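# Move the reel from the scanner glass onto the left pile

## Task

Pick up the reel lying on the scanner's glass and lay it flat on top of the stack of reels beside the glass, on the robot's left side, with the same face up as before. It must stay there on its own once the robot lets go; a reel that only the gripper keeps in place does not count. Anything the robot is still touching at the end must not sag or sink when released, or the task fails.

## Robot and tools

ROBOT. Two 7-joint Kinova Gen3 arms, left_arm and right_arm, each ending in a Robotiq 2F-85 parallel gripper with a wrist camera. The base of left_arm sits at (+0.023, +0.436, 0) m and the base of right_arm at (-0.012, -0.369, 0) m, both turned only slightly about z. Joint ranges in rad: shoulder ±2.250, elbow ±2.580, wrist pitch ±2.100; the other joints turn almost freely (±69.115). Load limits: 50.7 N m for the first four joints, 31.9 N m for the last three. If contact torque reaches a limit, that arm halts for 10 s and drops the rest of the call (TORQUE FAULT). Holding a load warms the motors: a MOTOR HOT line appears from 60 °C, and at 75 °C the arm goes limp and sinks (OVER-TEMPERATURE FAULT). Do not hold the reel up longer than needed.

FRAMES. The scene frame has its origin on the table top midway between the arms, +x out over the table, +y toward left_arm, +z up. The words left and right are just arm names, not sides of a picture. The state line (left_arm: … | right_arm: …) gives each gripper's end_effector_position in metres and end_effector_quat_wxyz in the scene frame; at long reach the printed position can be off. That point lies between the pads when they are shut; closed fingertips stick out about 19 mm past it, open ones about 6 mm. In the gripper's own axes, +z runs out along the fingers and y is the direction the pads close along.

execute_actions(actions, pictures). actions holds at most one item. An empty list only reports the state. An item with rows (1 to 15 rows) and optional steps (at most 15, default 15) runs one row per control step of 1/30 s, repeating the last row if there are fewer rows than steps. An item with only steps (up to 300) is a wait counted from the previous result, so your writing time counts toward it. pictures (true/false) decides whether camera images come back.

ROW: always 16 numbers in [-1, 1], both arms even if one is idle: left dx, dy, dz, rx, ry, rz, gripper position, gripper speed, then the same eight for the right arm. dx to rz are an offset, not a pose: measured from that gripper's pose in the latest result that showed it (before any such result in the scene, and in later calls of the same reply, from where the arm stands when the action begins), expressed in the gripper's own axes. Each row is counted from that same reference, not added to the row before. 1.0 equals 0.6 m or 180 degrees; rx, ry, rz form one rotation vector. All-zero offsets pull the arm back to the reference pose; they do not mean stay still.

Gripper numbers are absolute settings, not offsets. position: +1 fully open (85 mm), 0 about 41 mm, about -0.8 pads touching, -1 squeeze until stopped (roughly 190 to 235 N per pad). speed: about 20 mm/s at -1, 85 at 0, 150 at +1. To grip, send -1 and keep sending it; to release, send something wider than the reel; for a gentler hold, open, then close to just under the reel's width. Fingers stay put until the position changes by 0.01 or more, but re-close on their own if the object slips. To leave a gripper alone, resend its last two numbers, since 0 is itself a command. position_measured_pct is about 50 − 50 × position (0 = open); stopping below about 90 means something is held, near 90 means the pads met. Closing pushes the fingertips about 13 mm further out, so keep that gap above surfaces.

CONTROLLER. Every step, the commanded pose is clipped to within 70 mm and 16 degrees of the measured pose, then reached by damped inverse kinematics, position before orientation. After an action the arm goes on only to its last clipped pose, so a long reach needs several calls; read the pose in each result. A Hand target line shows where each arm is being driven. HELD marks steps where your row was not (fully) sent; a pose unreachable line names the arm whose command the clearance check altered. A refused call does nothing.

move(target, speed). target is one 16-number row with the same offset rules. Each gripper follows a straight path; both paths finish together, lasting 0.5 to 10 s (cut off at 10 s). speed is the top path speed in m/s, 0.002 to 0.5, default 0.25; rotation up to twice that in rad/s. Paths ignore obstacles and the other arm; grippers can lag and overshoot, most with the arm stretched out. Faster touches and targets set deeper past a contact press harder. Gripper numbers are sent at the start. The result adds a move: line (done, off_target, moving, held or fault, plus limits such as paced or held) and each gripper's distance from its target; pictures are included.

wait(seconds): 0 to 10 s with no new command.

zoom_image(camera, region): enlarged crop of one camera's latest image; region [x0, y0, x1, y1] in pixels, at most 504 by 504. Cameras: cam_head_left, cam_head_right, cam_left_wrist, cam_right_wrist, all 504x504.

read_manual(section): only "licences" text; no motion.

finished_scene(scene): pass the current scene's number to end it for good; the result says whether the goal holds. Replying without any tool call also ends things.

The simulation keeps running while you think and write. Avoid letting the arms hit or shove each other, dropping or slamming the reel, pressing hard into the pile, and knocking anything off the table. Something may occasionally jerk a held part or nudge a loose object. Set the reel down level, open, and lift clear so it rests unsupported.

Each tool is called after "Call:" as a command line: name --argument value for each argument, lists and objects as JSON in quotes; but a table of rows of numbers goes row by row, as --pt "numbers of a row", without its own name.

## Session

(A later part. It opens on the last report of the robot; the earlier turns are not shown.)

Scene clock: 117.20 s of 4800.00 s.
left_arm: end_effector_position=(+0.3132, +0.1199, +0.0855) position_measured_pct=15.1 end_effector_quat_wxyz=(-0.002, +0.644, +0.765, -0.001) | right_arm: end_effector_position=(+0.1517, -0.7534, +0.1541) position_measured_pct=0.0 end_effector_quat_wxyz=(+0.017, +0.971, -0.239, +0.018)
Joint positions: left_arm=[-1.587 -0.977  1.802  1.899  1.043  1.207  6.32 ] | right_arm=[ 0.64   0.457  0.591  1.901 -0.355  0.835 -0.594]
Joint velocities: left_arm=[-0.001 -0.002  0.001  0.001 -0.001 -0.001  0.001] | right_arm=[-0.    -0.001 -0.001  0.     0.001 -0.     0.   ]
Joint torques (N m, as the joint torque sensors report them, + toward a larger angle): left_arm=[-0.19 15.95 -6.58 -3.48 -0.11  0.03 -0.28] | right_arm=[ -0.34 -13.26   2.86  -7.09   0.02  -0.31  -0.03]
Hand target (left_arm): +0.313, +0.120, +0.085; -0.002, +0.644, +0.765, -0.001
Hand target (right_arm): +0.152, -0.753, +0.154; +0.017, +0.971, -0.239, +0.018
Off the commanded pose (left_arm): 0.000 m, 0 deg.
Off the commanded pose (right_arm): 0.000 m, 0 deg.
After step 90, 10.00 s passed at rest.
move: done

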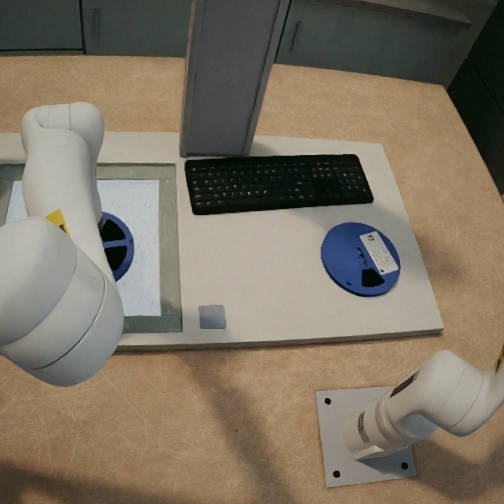

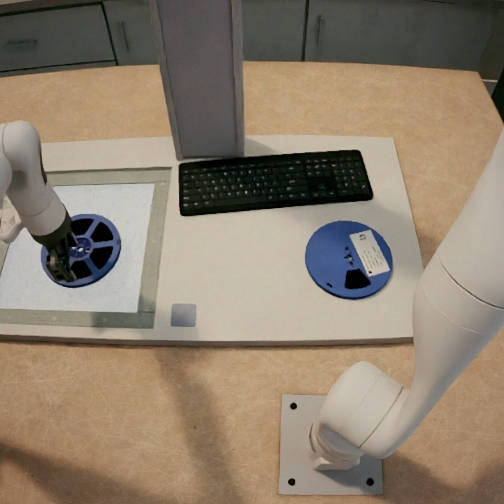

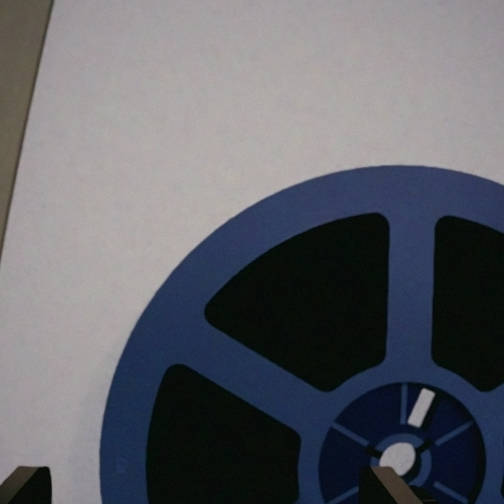

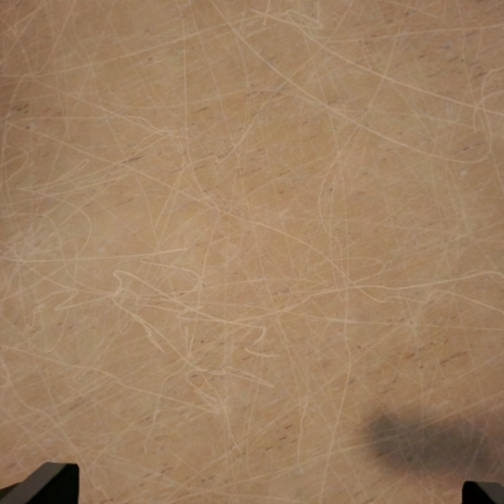

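Call:
move --target '[-0.0015,0.0012,0.049,0,0,0,0.7,0,0,0,0,0,0,0,1,0]' --speed 0.05

Call:
move --target '[0,0,0.0165,0,0,0,0.7,0,0,0,0,0,0,0,1,0]' --speed 0.01

Scene clock: 122.03 s of 4800.00 s.
left_arm: end_effector_position=(+0.3139, +0.1190, +0.0562) position_measured_pct=15.1 end_effector_quat_wxyz=(-0.002, +0.644, +0.765, -0.001) | right_arm: end_effector_position=(+0.1517, -0.7535, +0.1541) position_measured_pct=0.0 end_effector_quat_wxyz=(+0.017, +0.971, -0.239, +0.018)
Joint positions: left_arm=[-1.609 -1.024  1.852  1.918  1.107  1.164  6.285] | right_arm=[ 0.64   0.457  0.591  1.901 -0.355  0.835 -0.594]
Joint velocities: left_arm=[-0.004 -0.002  0.001 -0.    -0.001 -0.001  0.002] | right_arm=[-0.     0.002  0.001 -0.     0.001 -0.    -0.002]
Joint torques (N m, as the joint torque sensors report them, + toward a larger angle): left_arm=[ 0.68 16.41 -6.29 -2.73 -0.44  0.01 -0.27] | right_arm=[ -0.59 -14.     2.83  -7.37   0.17  -0.38  -0.07]
Hand target (left_arm): +0.314, +0.119, +0.056; -0.002, +0.644, +0.765, -0.001
Hand target (right_arm): +0.152, -0.753, +0.154; +0.017, +0.971, -0.239, +0.018
Off the commanded pose (left_arm): 0.000 m, 0 deg.
Off the commanded pose (right_arm): 0.000 m, 0 deg.
After step 90, 0.97 s passed at rest.
move: done

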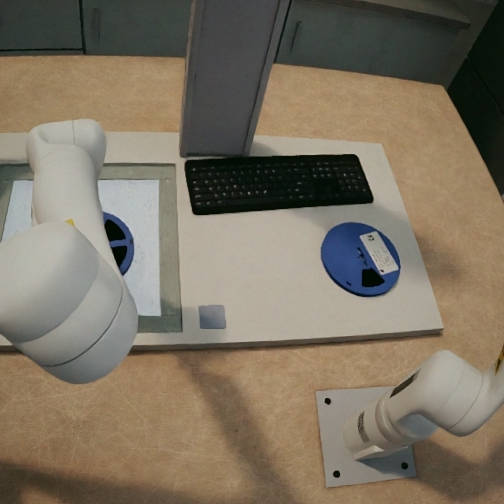

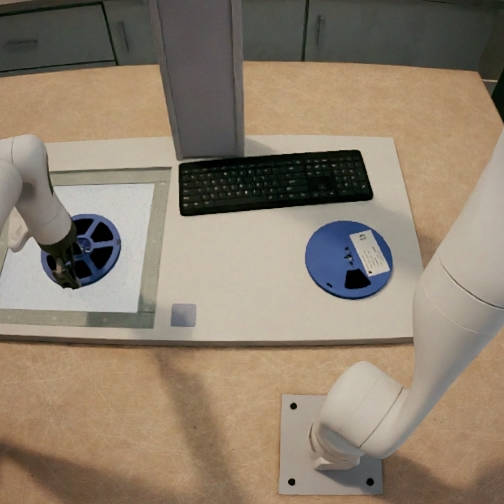

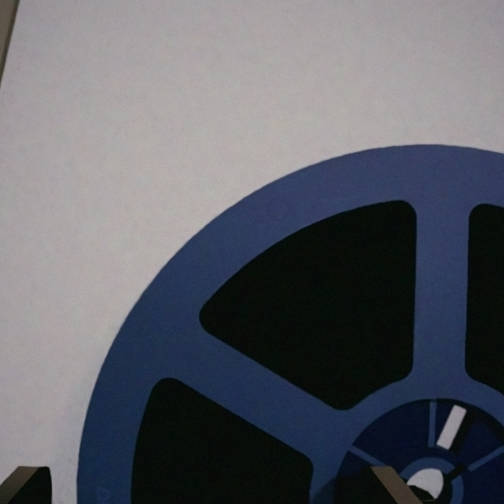

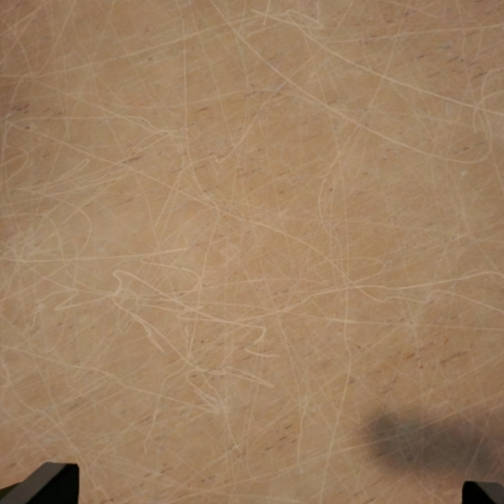

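Scene clock: 123.23 s of 4800.00 s.
left_arm: end_effector_position=(+0.3139, +0.1189, +0.0464) position_measured_pct=15.1 end_effector_quat_wxyz=(-0.002, +0.644, +0.765, -0.001) | right_arm: end_effector_position=(+0.1517, -0.7535, +0.1541) position_measured_pct=0.0 end_effector_quat_wxyz=(+0.017, +0.971, -0.239, +0.018)
Joint positions: left_arm=[-1.616 -1.04   1.868  1.924  1.13   1.15   6.273] | right_arm=[ 0.64   0.457  0.591  1.901 -0.355  0.835 -0.594]
Joint velocities: left_arm=[-0.003  0.    -0.     0.001  0.     0.    -0.002] | right_arm=[ 0.    -0.     0.001 -0.    -0.     0.     0.002]
Joint torques (N m, as the joint torque sensors report them, + toward a larger angle): left_arm=[ 0.23 16.17 -6.26 -2.99 -0.32  0.02 -0.46] | right_arm=[ -0.19 -13.88   2.65  -6.95   0.1   -0.14   0.07]
Hand target (left_arm): +0.314, +0.119, +0.046; -0.002, +0.644, +0.765, -0.001
Hand target (right_arm): +0.152, -0.753, +0.154; +0.017, +0.971, -0.239, +0.018
Off the commanded pose (left_arm): 0.000 m, 0 deg.
Off the commanded pose (right_arm): 0.000 m, 0 deg.
move: done

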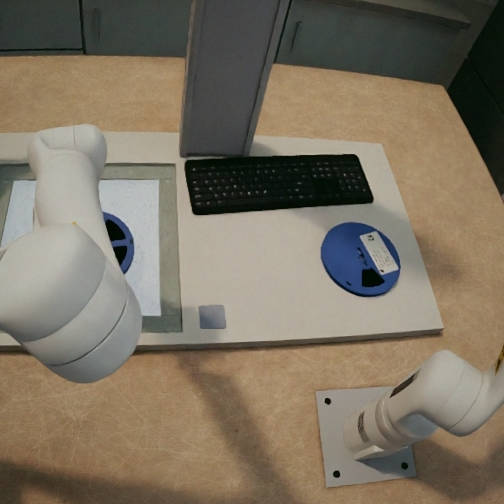

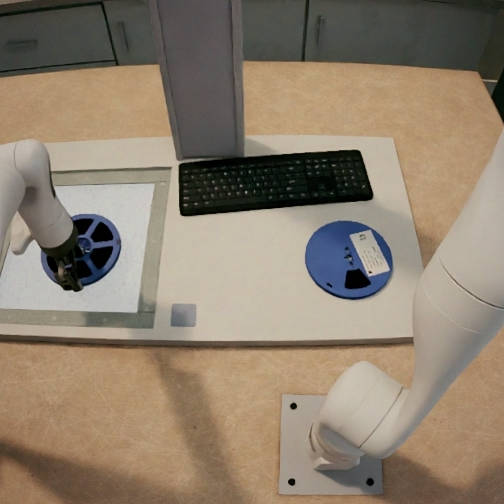

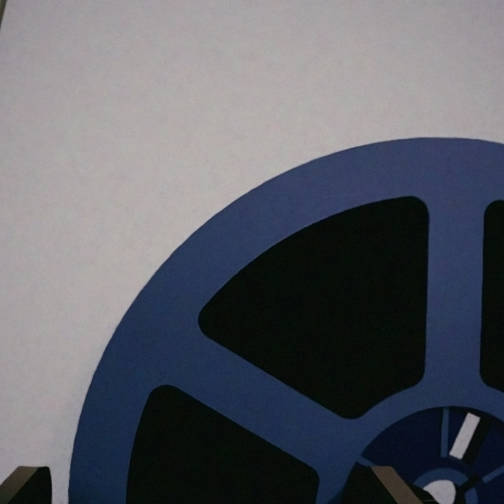

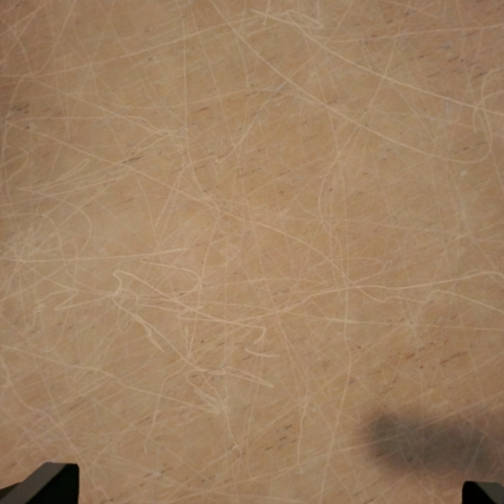

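Matches the reference. Close.

Call:
execute_actions --actions '[{"rows":[[0,0,0,0,0,0,0.45,-1,0,0,0,0,0,0,1,0],[0,0,-0.0003,0,0,0,0.45,-1,0,0,0,0,0,0,1,0],[0,0,-0.0006,0,0,0,0.45,-1,0,0,0,0,0,0,1,0],[0,0,-0.0009,0,0,0,0.45,-1,0,0,0,0,0,0,1,0],[0,0,-0.0012,0,0,0,0.45,-1,0,0,0,0,0,0,1,0],[0,0,-0.0015,0,0,0,0.45,-1,0,0,0,0,0,0,1,0],[0,0,-0.0018,0,0,0,0.45,-1,0,0,0,0,0,0,1,0],[0,0,-0.0021,0,0,0,0.45,-1,0,0,0,0,0,0,1,0],[0,0,-0.0024,0,0,0,0.45,-1,0,0,0,0,0,0,1,0],[0,0,-0.0027,0,0,0,0.45,-1,0,0,0,0,0,0,1,0],[0,0,-0.003,0,0,0,0.45,-1,0,0,0,0,0,0,1,0],[0,0,-0.0033,0,0,0,0.45,-1,0,0,0,0,0,0,1,0]],"steps":15}]' --pictures false

Call:
wait --seconds 0.5

Scene clock: 130.47 s of 4800.00 s.
left_arm: end_effector_position=(+0.3140, +0.1188, +0.0487) position_measured_pct=23.4 end_effector_quat_wxyz=(-0.002, +0.644, +0.765, -0.001) | right_arm: end_effector_position=(+0.1517, -0.7535, +0.1541) position_measured_pct=0.0 end_effector_quat_wxyz=(+0.017, +0.971, -0.239, +0.018)
Joint positions: left_arm=[-1.615 -1.036  1.864  1.922  1.125  1.153  6.275] | right_arm=[ 0.64   0.457  0.591  1.901 -0.355  0.835 -0.594]
Joint velocities: left_arm=[ 0.006  0.009 -0.008  0.    -0.007  0.01  -0.001] | right_arm=[ 0.     0.    -0.    -0.001 -0.001  0.    -0.001]
Joint torques (N m, as the joint torque sensors report them, + toward a larger angle): left_arm=[-0.82 15.33 -6.09 -2.46 -0.21 -0.16  0.06] | right_arm=[ -0.28 -13.74   2.71  -6.99   0.02  -0.17  -0.12]
Hand target (left_arm): +0.314, +0.119, +0.048; -0.002, +0.644, +0.765, -0.001
Hand target (right_arm): +0.152, -0.753, +0.154; +0.017, +0.971, -0.239, +0.018
Off the commanded pose (left_arm): 0.000 m, 0 deg.
Off the commanded pose (right_arm): 0.000 m, 0 deg.
Steps of this call (steps 1 to 90: nothing new was sent; then 3.73 s passed at rest; steps 91 to 105: all 15 steps of this action). Readings (end_effector_position | what the end effector reports):
91: left_arm (+0.3139, +0.1189, +0.0465) | right_arm (+0.1517, -0.7535, +0.1541) | left_arm position_measured_pct=15.1 | right_arm position_measured_pct=0.0
92: left_arm (+0.3139, +0.1188, +0.0466) | right_arm (+0.1517, -0.7535, +0.1541) | left_arm position_measured_pct=15.1 | right_arm position_measured_pct=0.0
94: left_arm (+0.3140, +0.1188, +0.0469) | right_arm (+0.1517, -0.7535, +0.1541) | left_arm position_measured_pct=15.9 | right_arm position_measured_pct=0.0
98: left_arm (+0.3140, +0.1188, +0.0476) | right_arm (+0.1517, -0.7535, +0.1541) | left_arm position_measured_pct=18.7 | right_arm position_measured_pct=0.0
105: the state above

Scene clock: 130.97 s of 4800.00 s.
left_arm: end_effector_position=(+0.3140, +0.1186, +0.0492) position_measured_pct=26.2 end_effector_quat_wxyz=(-0.001, +0.644, +0.765, -0.001) | right_arm: end_effector_position=(+0.1517, -0.7535, +0.1541) position_measured_pct=0.0 end_effector_quat_wxyz=(+0.017, +0.971, -0.239, +0.018)
Joint positions: left_arm=[-1.614 -1.035  1.864  1.923  1.125  1.153  6.275] | right_arm=[ 0.64   0.457  0.591  1.901 -0.355  0.835 -0.594]
Joint velocities: left_arm=[-0.    -0.    -0.001 -0.     0.    -0.    -0.001] | right_arm=[ 0.    -0.     0.     0.001  0.    -0.    -0.001]
Joint torques (N m, as the joint torque sensors report them, + toward a larger angle): left_arm=[-0.3  15.1  -5.18 -2.2   0.11 -0.14 -0.3 ] | right_arm=[ -0.2  -13.59   2.81  -6.88   0.24  -0.47  -0.19]
Hand target (left_arm): +0.314, +0.119, +0.048; -0.002, +0.644, +0.765, -0.001
Hand target (right_arm): +0.152, -0.753, +0.154; +0.017, +0.971, -0.239, +0.018
Off the commanded pose (left_arm): 0.001 m, 0 deg.
Off the commanded pose (right_arm): 0.000 m, 0 deg.
Steps of this call (steps 1 to 15: nothing new was sent). Readings (end_effector_position | what the end effector reports):
1: left_arm (+0.3139, +0.1188, +0.0489) | right_arm (+0.1517, -0.7535, +0.1541) | left_arm position_measured_pct=24.2 | right_arm position_measured_pct=0.0
2: left_arm (+0.3140, +0.1187, +0.0490) | right_arm (+0.1517, -0.7535, +0.1541) | left_arm position_measured_pct=24.6 | right_arm position_measured_pct=0.0
4: left_arm (+0.3140, +0.1186, +0.0492) | right_arm (+0.1517, -0.7535, +0.1541) | left_arm position_measured_pct=25.8 | right_arm position_measured_pct=0.0
8: left_arm (+0.3140, +0.1186, +0.0492) | right_arm (+0.1517, -0.7535, +0.1541) | left_arm position_measured_pct=26.2 | right_arm position_measured_pct=0.0
15: the state above

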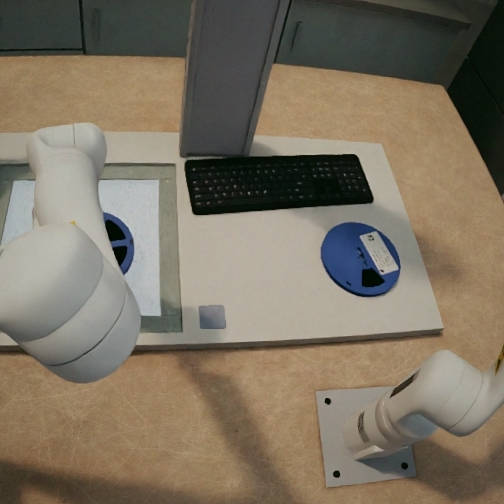

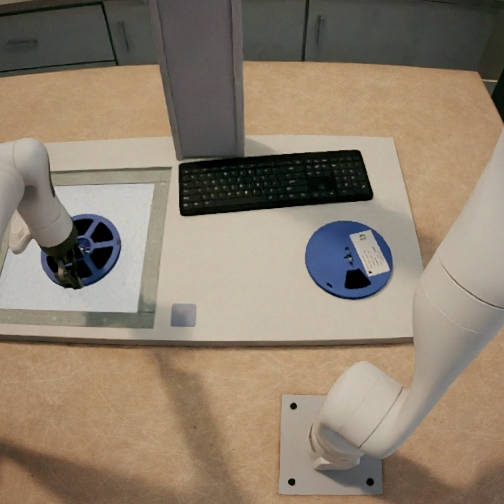

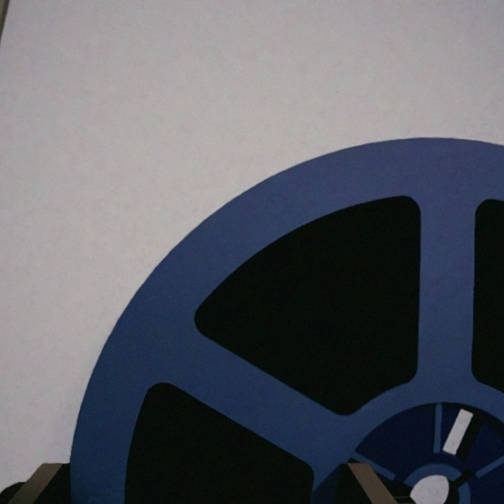

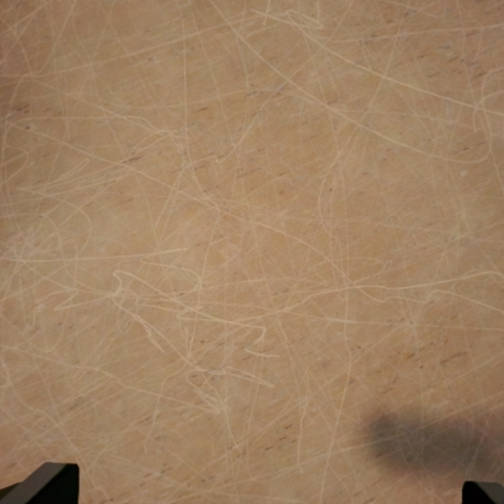

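Call:
move --target '[0,0,-0.118,0,0,0,0.44,-1,0,0,0,0,0,0,1,0]' --speed 0.03

Scene clock: 139.60 s of 4800.00 s.
left_arm: end_effector_position=(+0.3141, +0.1190, +0.1200) position_measured_pct=26.6 end_effector_quat_wxyz=(-0.001, +0.644, +0.765, -0.001) | right_arm: end_effector_position=(+0.1517, -0.7535, +0.1541) position_measured_pct=0.0 end_effector_quat_wxyz=(+0.017, +0.971, -0.239, +0.018)
Joint positions: left_arm=[-1.566 -0.926  1.748  1.861  0.973  1.263  6.364] | right_arm=[ 0.64   0.457  0.591  1.901 -0.355  0.835 -0.594]
Joint velocities: left_arm=[-0.001  0.001 -0.    -0.     0.001  0.001  0.   ] | right_arm=[-0.     0.     0.     0.    -0.001  0.     0.001]
Joint torques (N m, as the joint torque sensors report them, + toward a larger angle): left_arm=[-0.02 15.4  -6.55 -4.23 -0.39 -0.21 -0.25] | right_arm=[  0.1  -13.75   3.28  -6.77   0.01  -0.44  -0.01]
Hand target (left_arm): +0.314, +0.119, +0.120; -0.001, +0.644, +0.765, -0.001
Hand target (right_arm): +0.152, -0.753, +0.154; +0.017, +0.971, -0.239, +0.018
Off the commanded pose (left_arm): 0.000 m, 0 deg.
Off the commanded pose (right_arm): 0.000 m, 0 deg.
After step 90, 3.03 s passed at rest.
move: done

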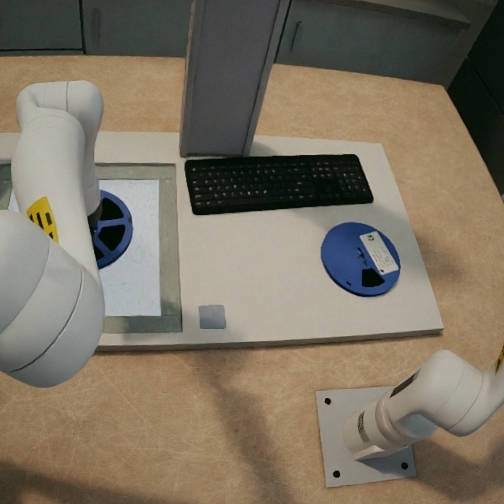

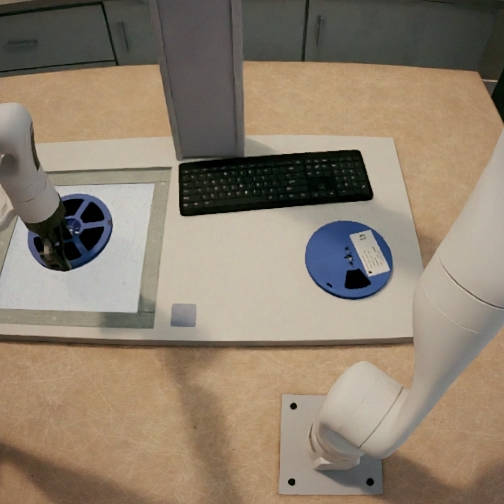

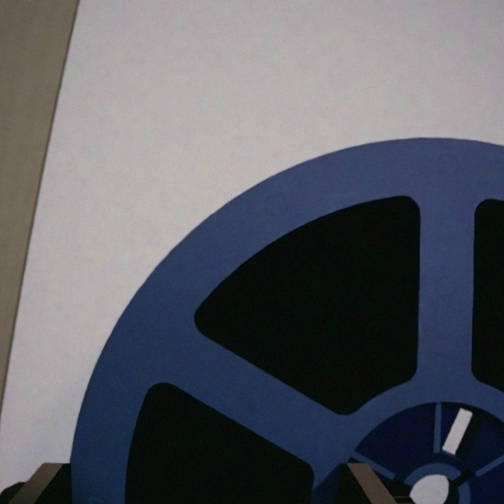

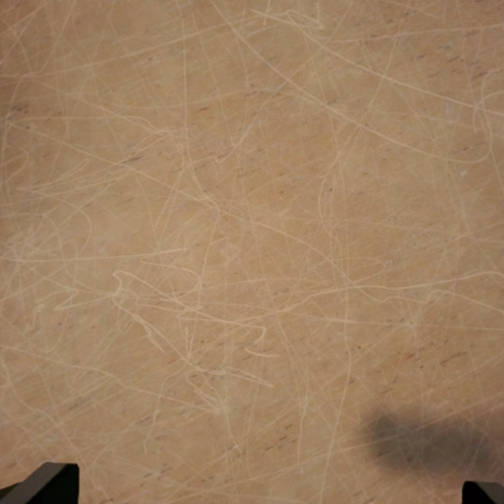

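Call:
move --target '[0.588,0.043,0,0,0,0,0.44,-1,0,0,0,0,0,0,1,0]' --speed 0.045

Scene clock: 149.97 s of 4800.00 s.
left_arm: end_effector_position=(+0.2786, +0.4695, +0.1192) position_measured_pct=26.6 end_effector_quat_wxyz=(-0.000, +0.644, +0.765, -0.003) | right_arm: end_effector_position=(+0.1517, -0.7535, +0.1541) position_measured_pct=0.0 end_effector_quat_wxyz=(+0.017, +0.971, -0.239, +0.018)
Joint positions: left_arm=[-2.263 -0.559  1.659  2.387  0.766  0.869  5.344] | right_arm=[ 0.64   0.457  0.591  1.901 -0.355  0.835 -0.594]
Joint velocities: left_arm=[-0.009 -0.001 -0.001  0.     0.001  0.001 -0.   ] | right_arm=[-0.    -0.    -0.001 -0.001  0.     0.    -0.   ]
Joint torques (N m, as the joint torque sensors report them, + toward a larger angle): left_arm=[-0.33  8.73 -3.38 -4.68 -0.27 -0.01 -0.6 ] | right_arm=[ -0.45 -13.6    2.22  -7.09   0.01  -0.1    0.15]
Hand target (left_arm): +0.279, +0.470, +0.119; -0.000, +0.644, +0.765, -0.003
Hand target (right_arm): +0.152, -0.753, +0.154; +0.017, +0.971, -0.239, +0.018
Off the commanded pose (left_arm): 0.002 m, 0 deg.
Off the commanded pose (right_arm): 0.000 m, 0 deg.
move: done

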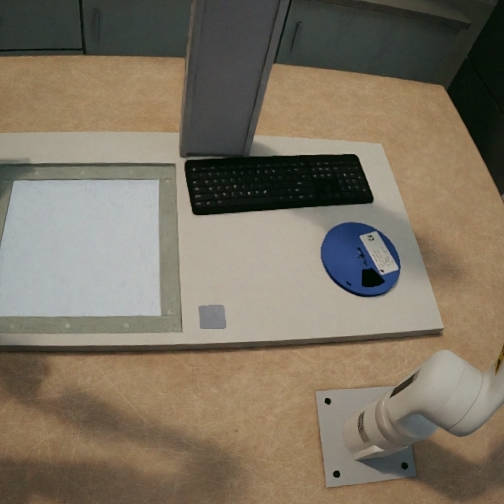

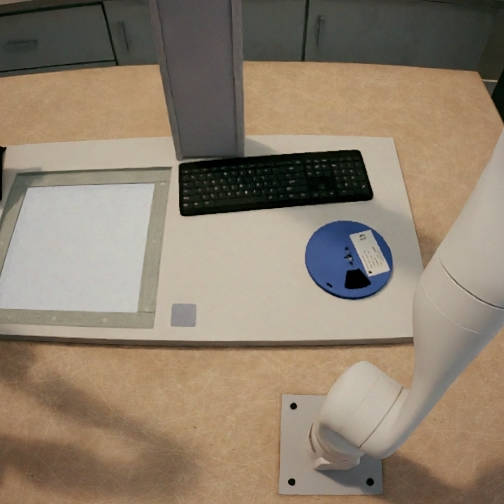

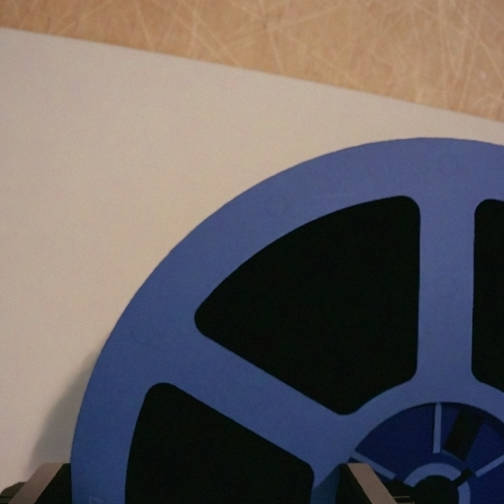

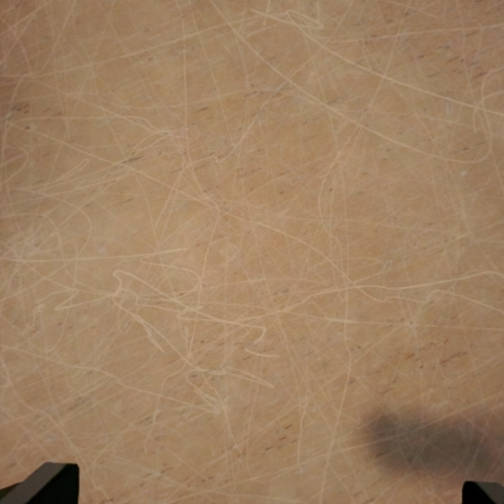

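Call:
move --target '[-0.001,0.0005,0.045,0,0,0,0.44,-1,0,0,0,0,0,0,1,0]' --speed 0.02

Scene clock: 160.40 s of 4800.00 s.
left_arm: end_effector_position=(+0.2791, +0.4687, +0.0922) position_measured_pct=26.6 end_effector_quat_wxyz=(-0.000, +0.645, +0.765, -0.003) | right_arm: end_effector_position=(+0.1517, -0.7535, +0.1541) position_measured_pct=0.0 end_effector_quat_wxyz=(+0.017, +0.971, -0.239, +0.018)
Joint positions: left_arm=[-2.363 -0.607  1.785  2.425  0.891  0.802  5.244] | right_arm=[ 0.64   0.457  0.591  1.901 -0.355  0.835 -0.594]
Joint velocities: left_arm=[-0.005 -0.001 -0.002  0.     0.    -0.001  0.   ] | right_arm=[-0.    -0.001 -0.    -0.001  0.001  0.    -0.   ]
Joint torques (N m, as the joint torque sensors report them, + toward a larger angle): left_arm=[ 0.7   9.99 -2.93 -3.37 -0.07  0.2   0.  ] | right_arm=[  0.29 -13.56   2.72  -6.66   0.27  -0.39   0.16]
Hand target (left_arm): +0.279, +0.469, +0.092; -0.000, +0.644, +0.765, -0.003
Hand target (right_arm): +0.152, -0.753, +0.154; +0.017, +0.971, -0.239, +0.018
Off the commanded pose (left_arm): 0.000 m, 0 deg.
Off the commanded pose (right_arm): 0.000 m, 0 deg.
After step 90, 5.87 s passed at rest.
move: done

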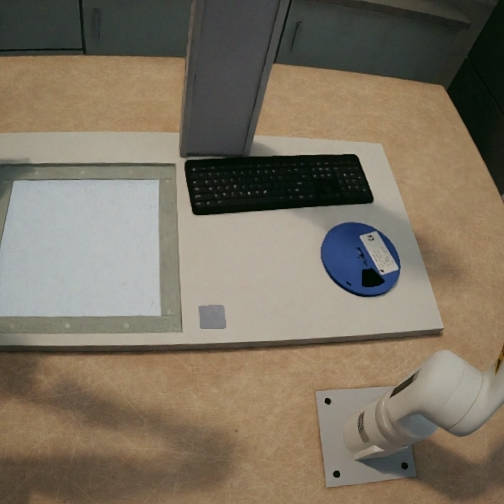

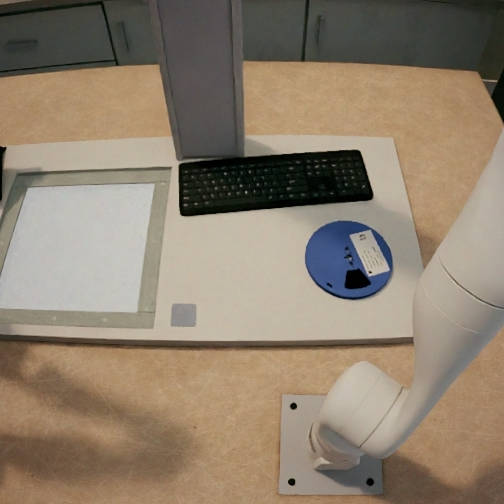

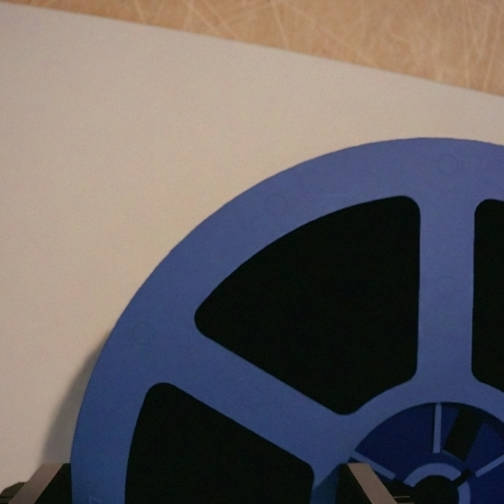

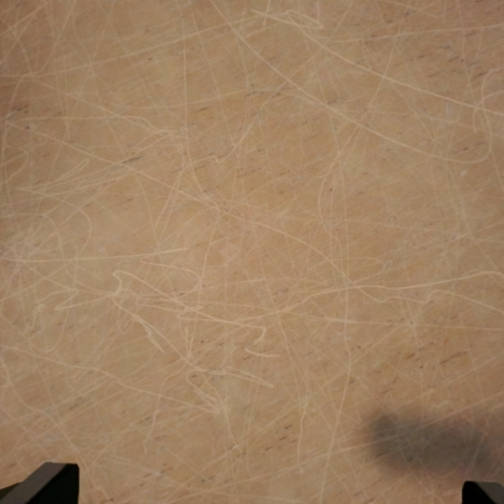

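Call:
move --target '[0,0,0.011,0,0,0,0.44,-1,0,0,0,0,0,0,1,0]' --speed 0.008

Scene clock: 164.47 s of 4800.00 s.
left_arm: end_effector_position=(+0.2791, +0.4686, +0.0857) position_measured_pct=26.6 end_effector_quat_wxyz=(+0.000, +0.645, +0.764, -0.003) | right_arm: end_effector_position=(+0.1517, -0.7535, +0.1541) position_measured_pct=0.0 end_effector_quat_wxyz=(+0.017, +0.971, -0.239, +0.018)
Joint positions: left_arm=[-2.387 -0.62   1.816  2.433  0.925  0.787  5.216] | right_arm=[ 0.64   0.457  0.591  1.901 -0.355  0.835 -0.594]
Joint velocities: left_arm=[-0.001 -0.    -0.001 -0.     0.    -0.    -0.   ] | right_arm=[ 0.     0.     0.     0.001  0.     0.    -0.001]
Joint torques (N m, as the joint torque sensors report them, + toward a larger angle): left_arm=[ 0.74 10.11 -3.11 -3.07 -0.1  -0.25 -0.37] | right_arm=[ -0.11 -13.92   2.9   -6.75   0.17  -0.63  -0.09]
Hand target (left_arm): +0.279, +0.469, +0.086; -0.000, +0.645, +0.765, -0.003
Hand target (right_arm): +0.152, -0.753, +0.154; +0.017, +0.971, -0.239, +0.018
Off the commanded pose (left_arm): 0.000 m, 0 deg.
Off the commanded pose (right_arm): 0.000 m, 0 deg.
After step 90, 0.03 s passed at rest.
move: done

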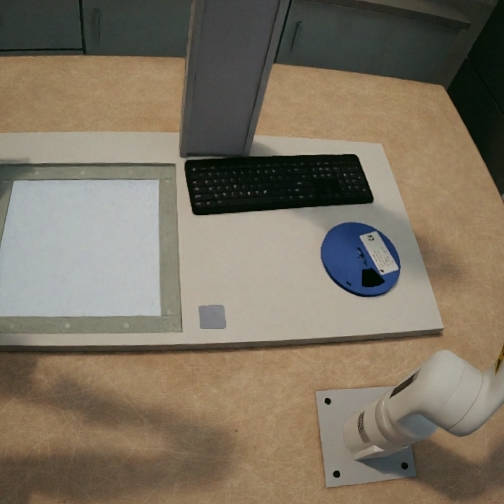

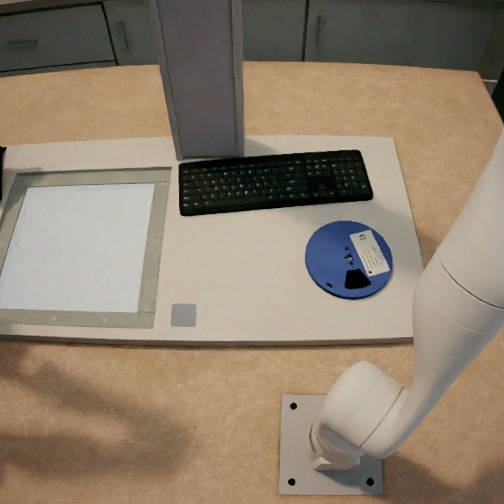

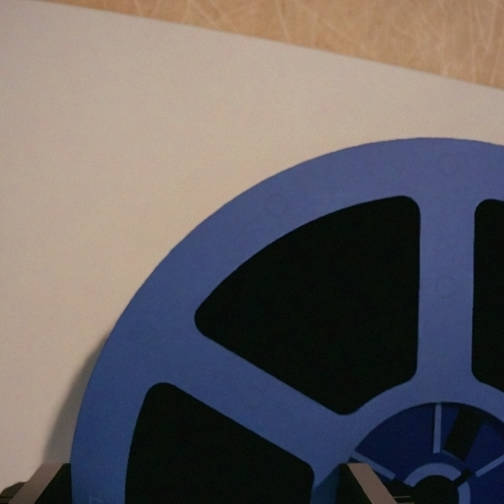

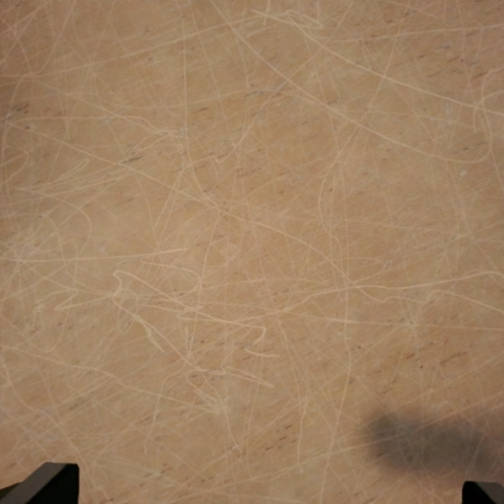

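No contact yet; 3 mm more.

Call:
move --target '[0,0,0.005,0,0,0,0.44,-1,0,0,0,0,0,0,1,0]' --speed 0.005

Scene clock: 167.73 s of 4800.00 s.
left_arm: end_effector_position=(+0.2792, +0.4686, +0.0832) position_measured_pct=26.6 end_effector_quat_wxyz=(+0.001, +0.645, +0.765, -0.003) | right_arm: end_effector_position=(+0.1517, -0.7535, +0.1541) position_measured_pct=0.0 end_effector_quat_wxyz=(+0.017, +0.971, -0.239, +0.018)
Joint positions: left_arm=[-2.397 -0.625  1.827  2.437  0.94   0.782  5.203] | right_arm=[ 0.64   0.457  0.591  1.901 -0.355  0.835 -0.594]
Joint velocities: left_arm=[-0.001 -0.002 -0.001 -0.     0.001  0.001 -0.001] | right_arm=[-0.     0.001 -0.     0.    -0.001  0.    -0.002]
Joint torques (N m, as the joint torque sensors report them, + toward a larger angle): left_arm=[ 0.45  7.37 -1.57 -3.41  0.5  -0.14 -0.31] | right_arm=[  0.19 -14.03   2.8   -7.82   0.06  -0.3    0.03]
Hand target (left_arm): +0.279, +0.469, +0.083; +0.000, +0.645, +0.764, -0.003
Hand target (right_arm): +0.152, -0.753, +0.154; +0.017, +0.971, -0.239, +0.018
Off the commanded pose (left_arm): 0.001 m, 0 deg.
Off the commanded pose (right_arm): 0.000 m, 0 deg.
move: done

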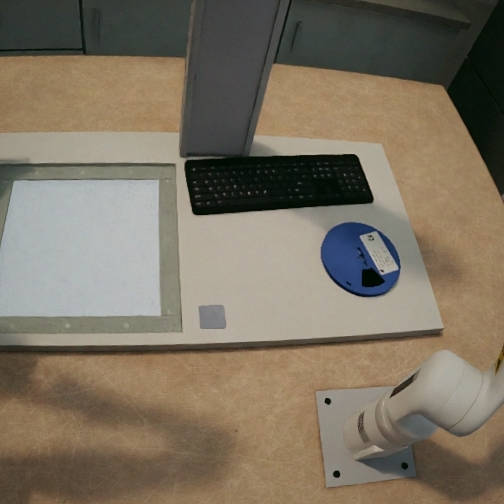

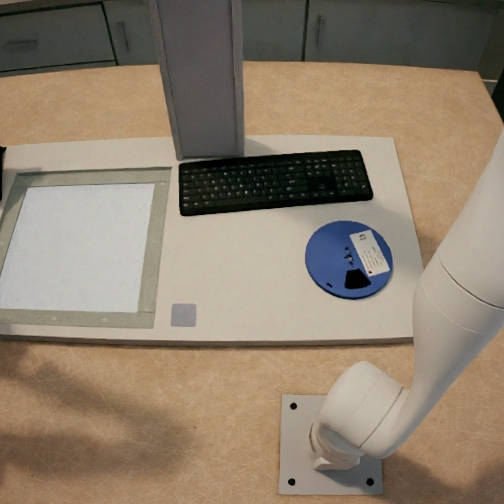

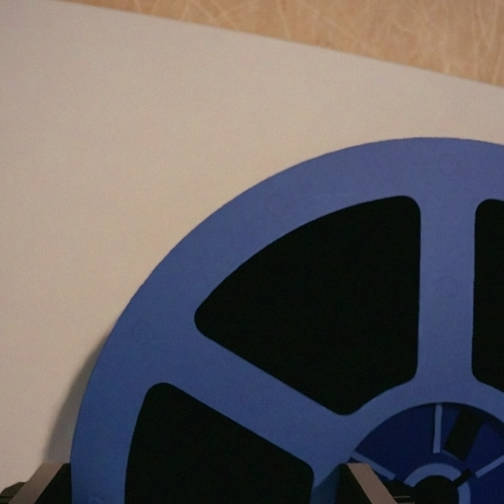

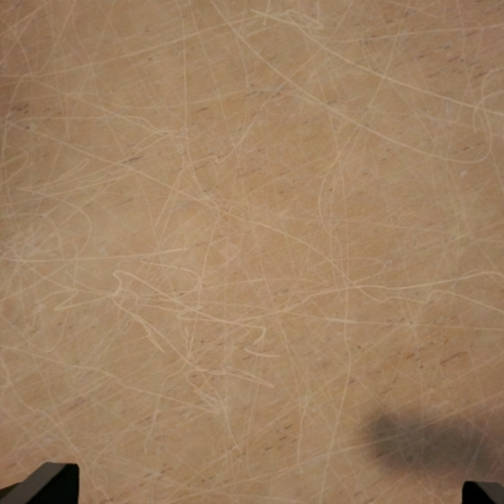

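Contact (shoulder torque dropped). Back off 1 mm, open, then lift.

Call:
move --target '[0,0,-0.002,0,0,0,0.64,-0.5,0,0,0,0,0,0,1,0]' --speed 0.005

Call:
move --target '[0,0,-0.04,0,0,0,0.64,-0.5,0,0,0,0,0,0,1,0]' --speed 0.02

Call:
move --target '[0.06,0,-0.12,0,0,0,0.64,-0.5,0,0,0,0,0,0,1,0]' --speed 0.1

Scene clock: 171.93 s of 4800.00 s.
left_arm: end_effector_position=(+0.2792, +0.4686, +0.0844) position_measured_pct=17.9 end_effector_quat_wxyz=(+0.001, +0.644, +0.765, -0.003) | right_arm: end_effector_position=(+0.1517, -0.7535, +0.1541) position_measured_pct=0.0 end_effector_quat_wxyz=(+0.017, +0.971, -0.239, +0.018)
Joint positions: left_arm=[-2.393 -0.622  1.822  2.435  0.933  0.784  5.208] | right_arm=[ 0.64   0.457  0.591  1.901 -0.355  0.835 -0.594]
Joint velocities: left_arm=[ 0.002  0.    -0.     0.    -0.     0.     0.   ] | right_arm=[-0.    -0.001 -0.001  0.001  0.    -0.     0.001]
Joint torques (N m, as the joint torque sensors report them, + toward a larger angle): left_arm=[ 0.33  9.96 -2.58 -3.04 -0.09  0.03 -0.11] | right_arm=[ -0.42 -13.56   2.84  -7.     0.03  -0.7   -0.01]
Hand target (left_arm): +0.279, +0.469, +0.084; +0.001, +0.645, +0.765, -0.003
Hand target (right_arm): +0.152, -0.753, +0.154; +0.017, +0.971, -0.239, +0.018
Off the commanded pose (left_arm): 0.000 m, 0 deg.
Off the commanded pose (right_arm): 0.000 m, 0 deg.
After step 90, 0.50 s passed at rest.
move: done

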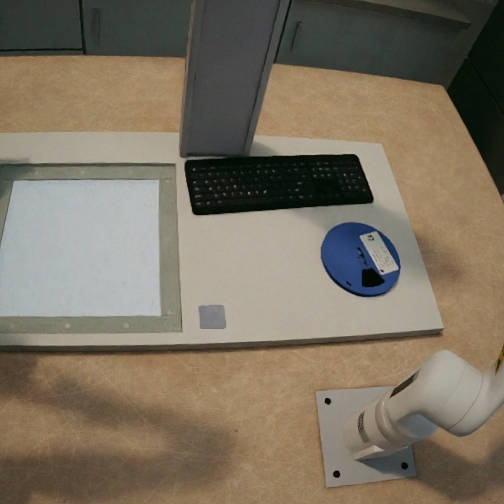

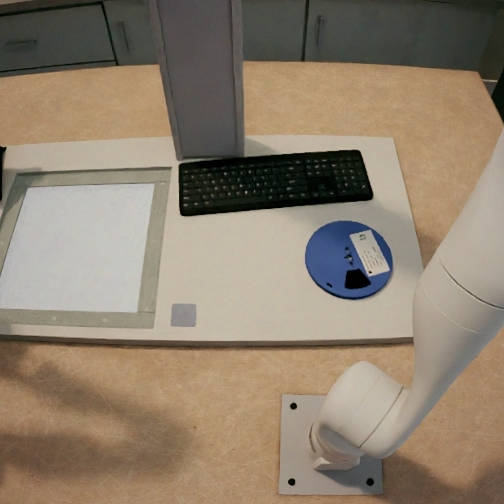

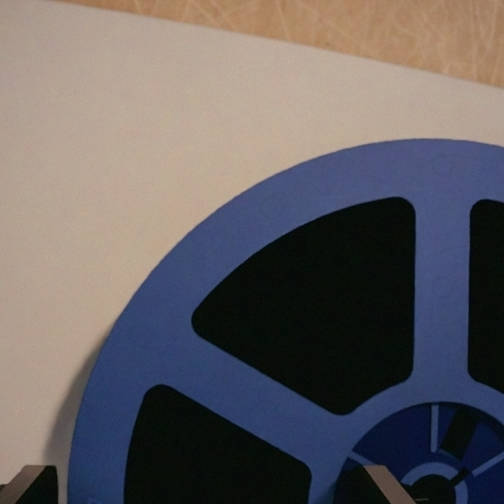

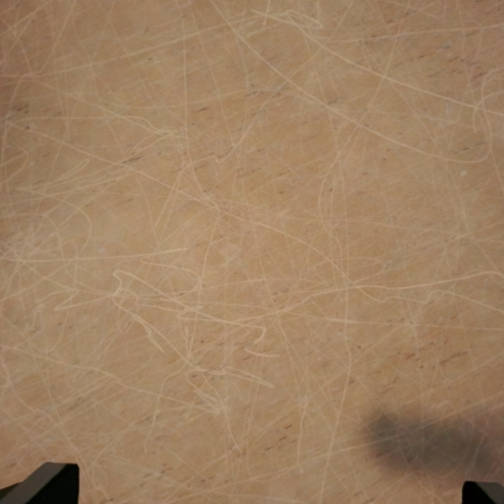

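Scene clock: 173.37 s of 4800.00 s.
left_arm: end_effector_position=(+0.2790, +0.4689, +0.1084) position_measured_pct=17.9 end_effector_quat_wxyz=(+0.001, +0.644, +0.765, -0.003) | right_arm: end_effector_position=(+0.1517, -0.7535, +0.1541) position_measured_pct=0.0 end_effector_quat_wxyz=(+0.017, +0.971, -0.239, +0.018)
Joint positions: left_arm=[-2.304 -0.576  1.711  2.403  0.815  0.84   5.306] | right_arm=[ 0.64   0.457  0.591  1.901 -0.355  0.835 -0.594]
Joint velocities: left_arm=[ 0.003  0.003  0.001 -0.     0.     0.    -0.   ] | right_arm=[-0.     0.001  0.001  0.     0.     0.    -0.   ]
Joint torques (N m, as the joint torque sensors report them, + toward a larger angle): left_arm=[-0.01  8.16 -2.45 -3.75 -0.07 -0.12 -0.25] | right_arm=[ -0.09 -13.81   2.29  -7.1    0.31  -0.53   0.16]
Hand target (left_arm): +0.279, +0.469, +0.108; +0.001, +0.644, +0.765, -0.003
Hand target (right_arm): +0.152, -0.753, +0.154; +0.017, +0.971, -0.239, +0.018
Off the commanded pose (left_arm): 0.000 m, 0 deg.
Off the commanded pose (right_arm): 0.000 m, 0 deg.
move: done

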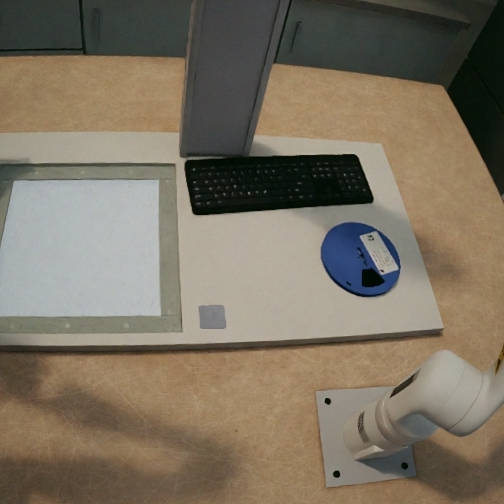

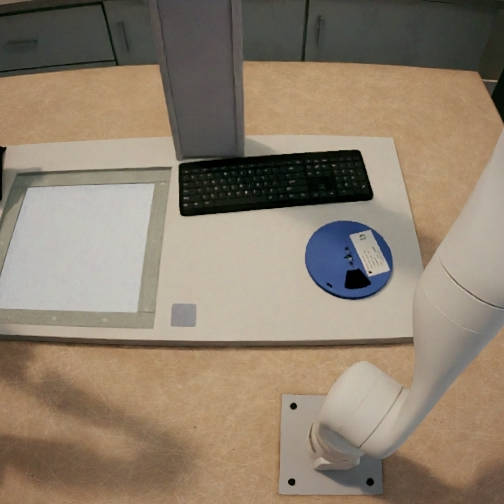

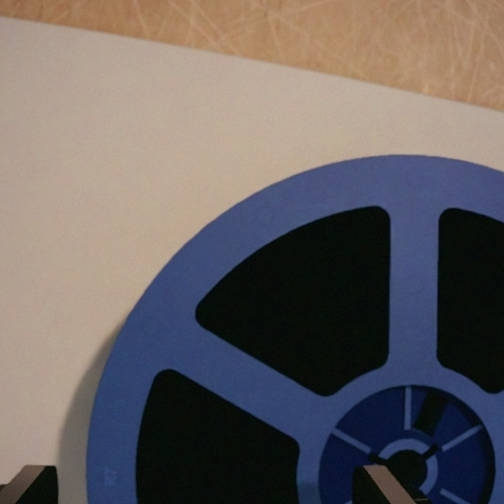

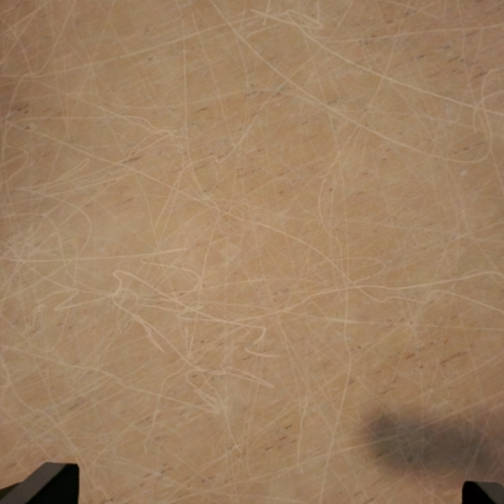

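Scene clock: 174.50 s of 4800.00 s.
left_arm: end_effector_position=(+0.2726, +0.5051, +0.1802) position_measured_pct=17.9 end_effector_quat_wxyz=(+0.000, +0.644, +0.765, -0.003) | right_arm: end_effector_position=(+0.1517, -0.7535, +0.1541) position_measured_pct=0.0 end_effector_quat_wxyz=(+0.017, +0.971, -0.239, +0.018)
Joint positions: left_arm=[-2.164 -0.457  1.407  2.275  0.536  1.022  5.415] | right_arm=[ 0.64   0.457  0.591  1.901 -0.355  0.835 -0.594]
Joint velocities: left_arm=[ 0.009  0.003 -0.001 -0.001  0.003  0.003 -0.004] | right_arm=[-0. -0.  0. -0. -0.  0. -0.]
Joint torques (N m, as the joint torque sensors report them, + toward a larger angle): left_arm=[ 0.05  6.09 -2.43 -5.62 -0.15 -0.2  -0.12] | right_arm=[ -0.16 -13.4    2.58  -7.08   0.09  -0.15   0.02]
Hand target (left_arm): +0.273, +0.505, +0.180; +0.000, +0.644, +0.765, -0.003
Hand target (right_arm): +0.152, -0.753, +0.154; +0.017, +0.971, -0.239, +0.018
Off the commanded pose (left_arm): 0.001 m, 0 deg.
Off the commanded pose (right_arm): 0.000 m, 0 deg.
move: done

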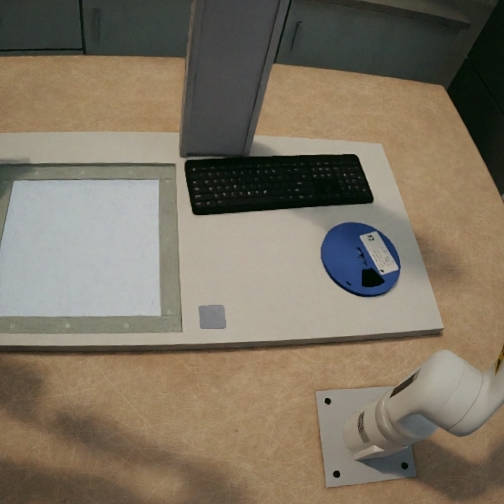

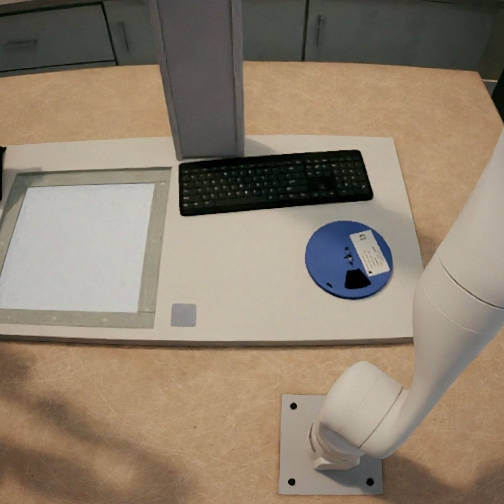

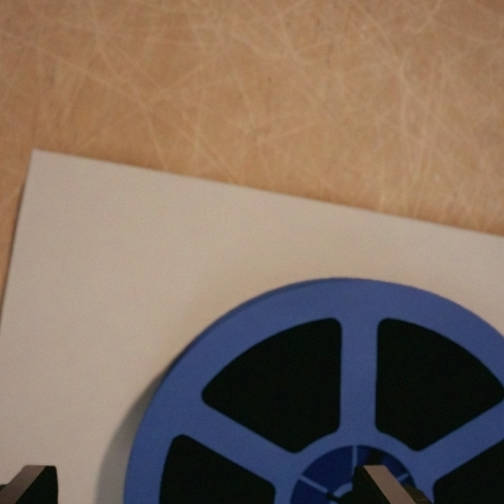

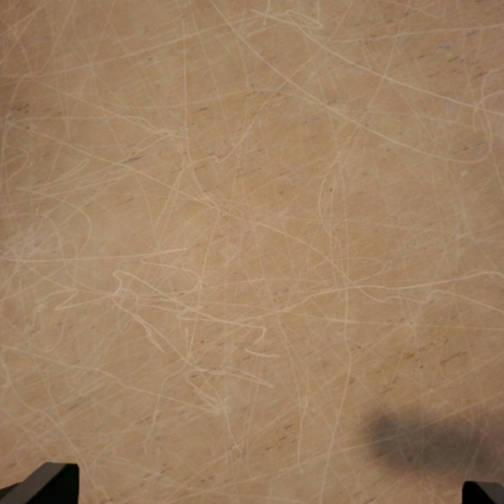

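The reel is sitting well aligned on the pile.

Call:
finished_scene --scene 2

The scene is finished: the task was done.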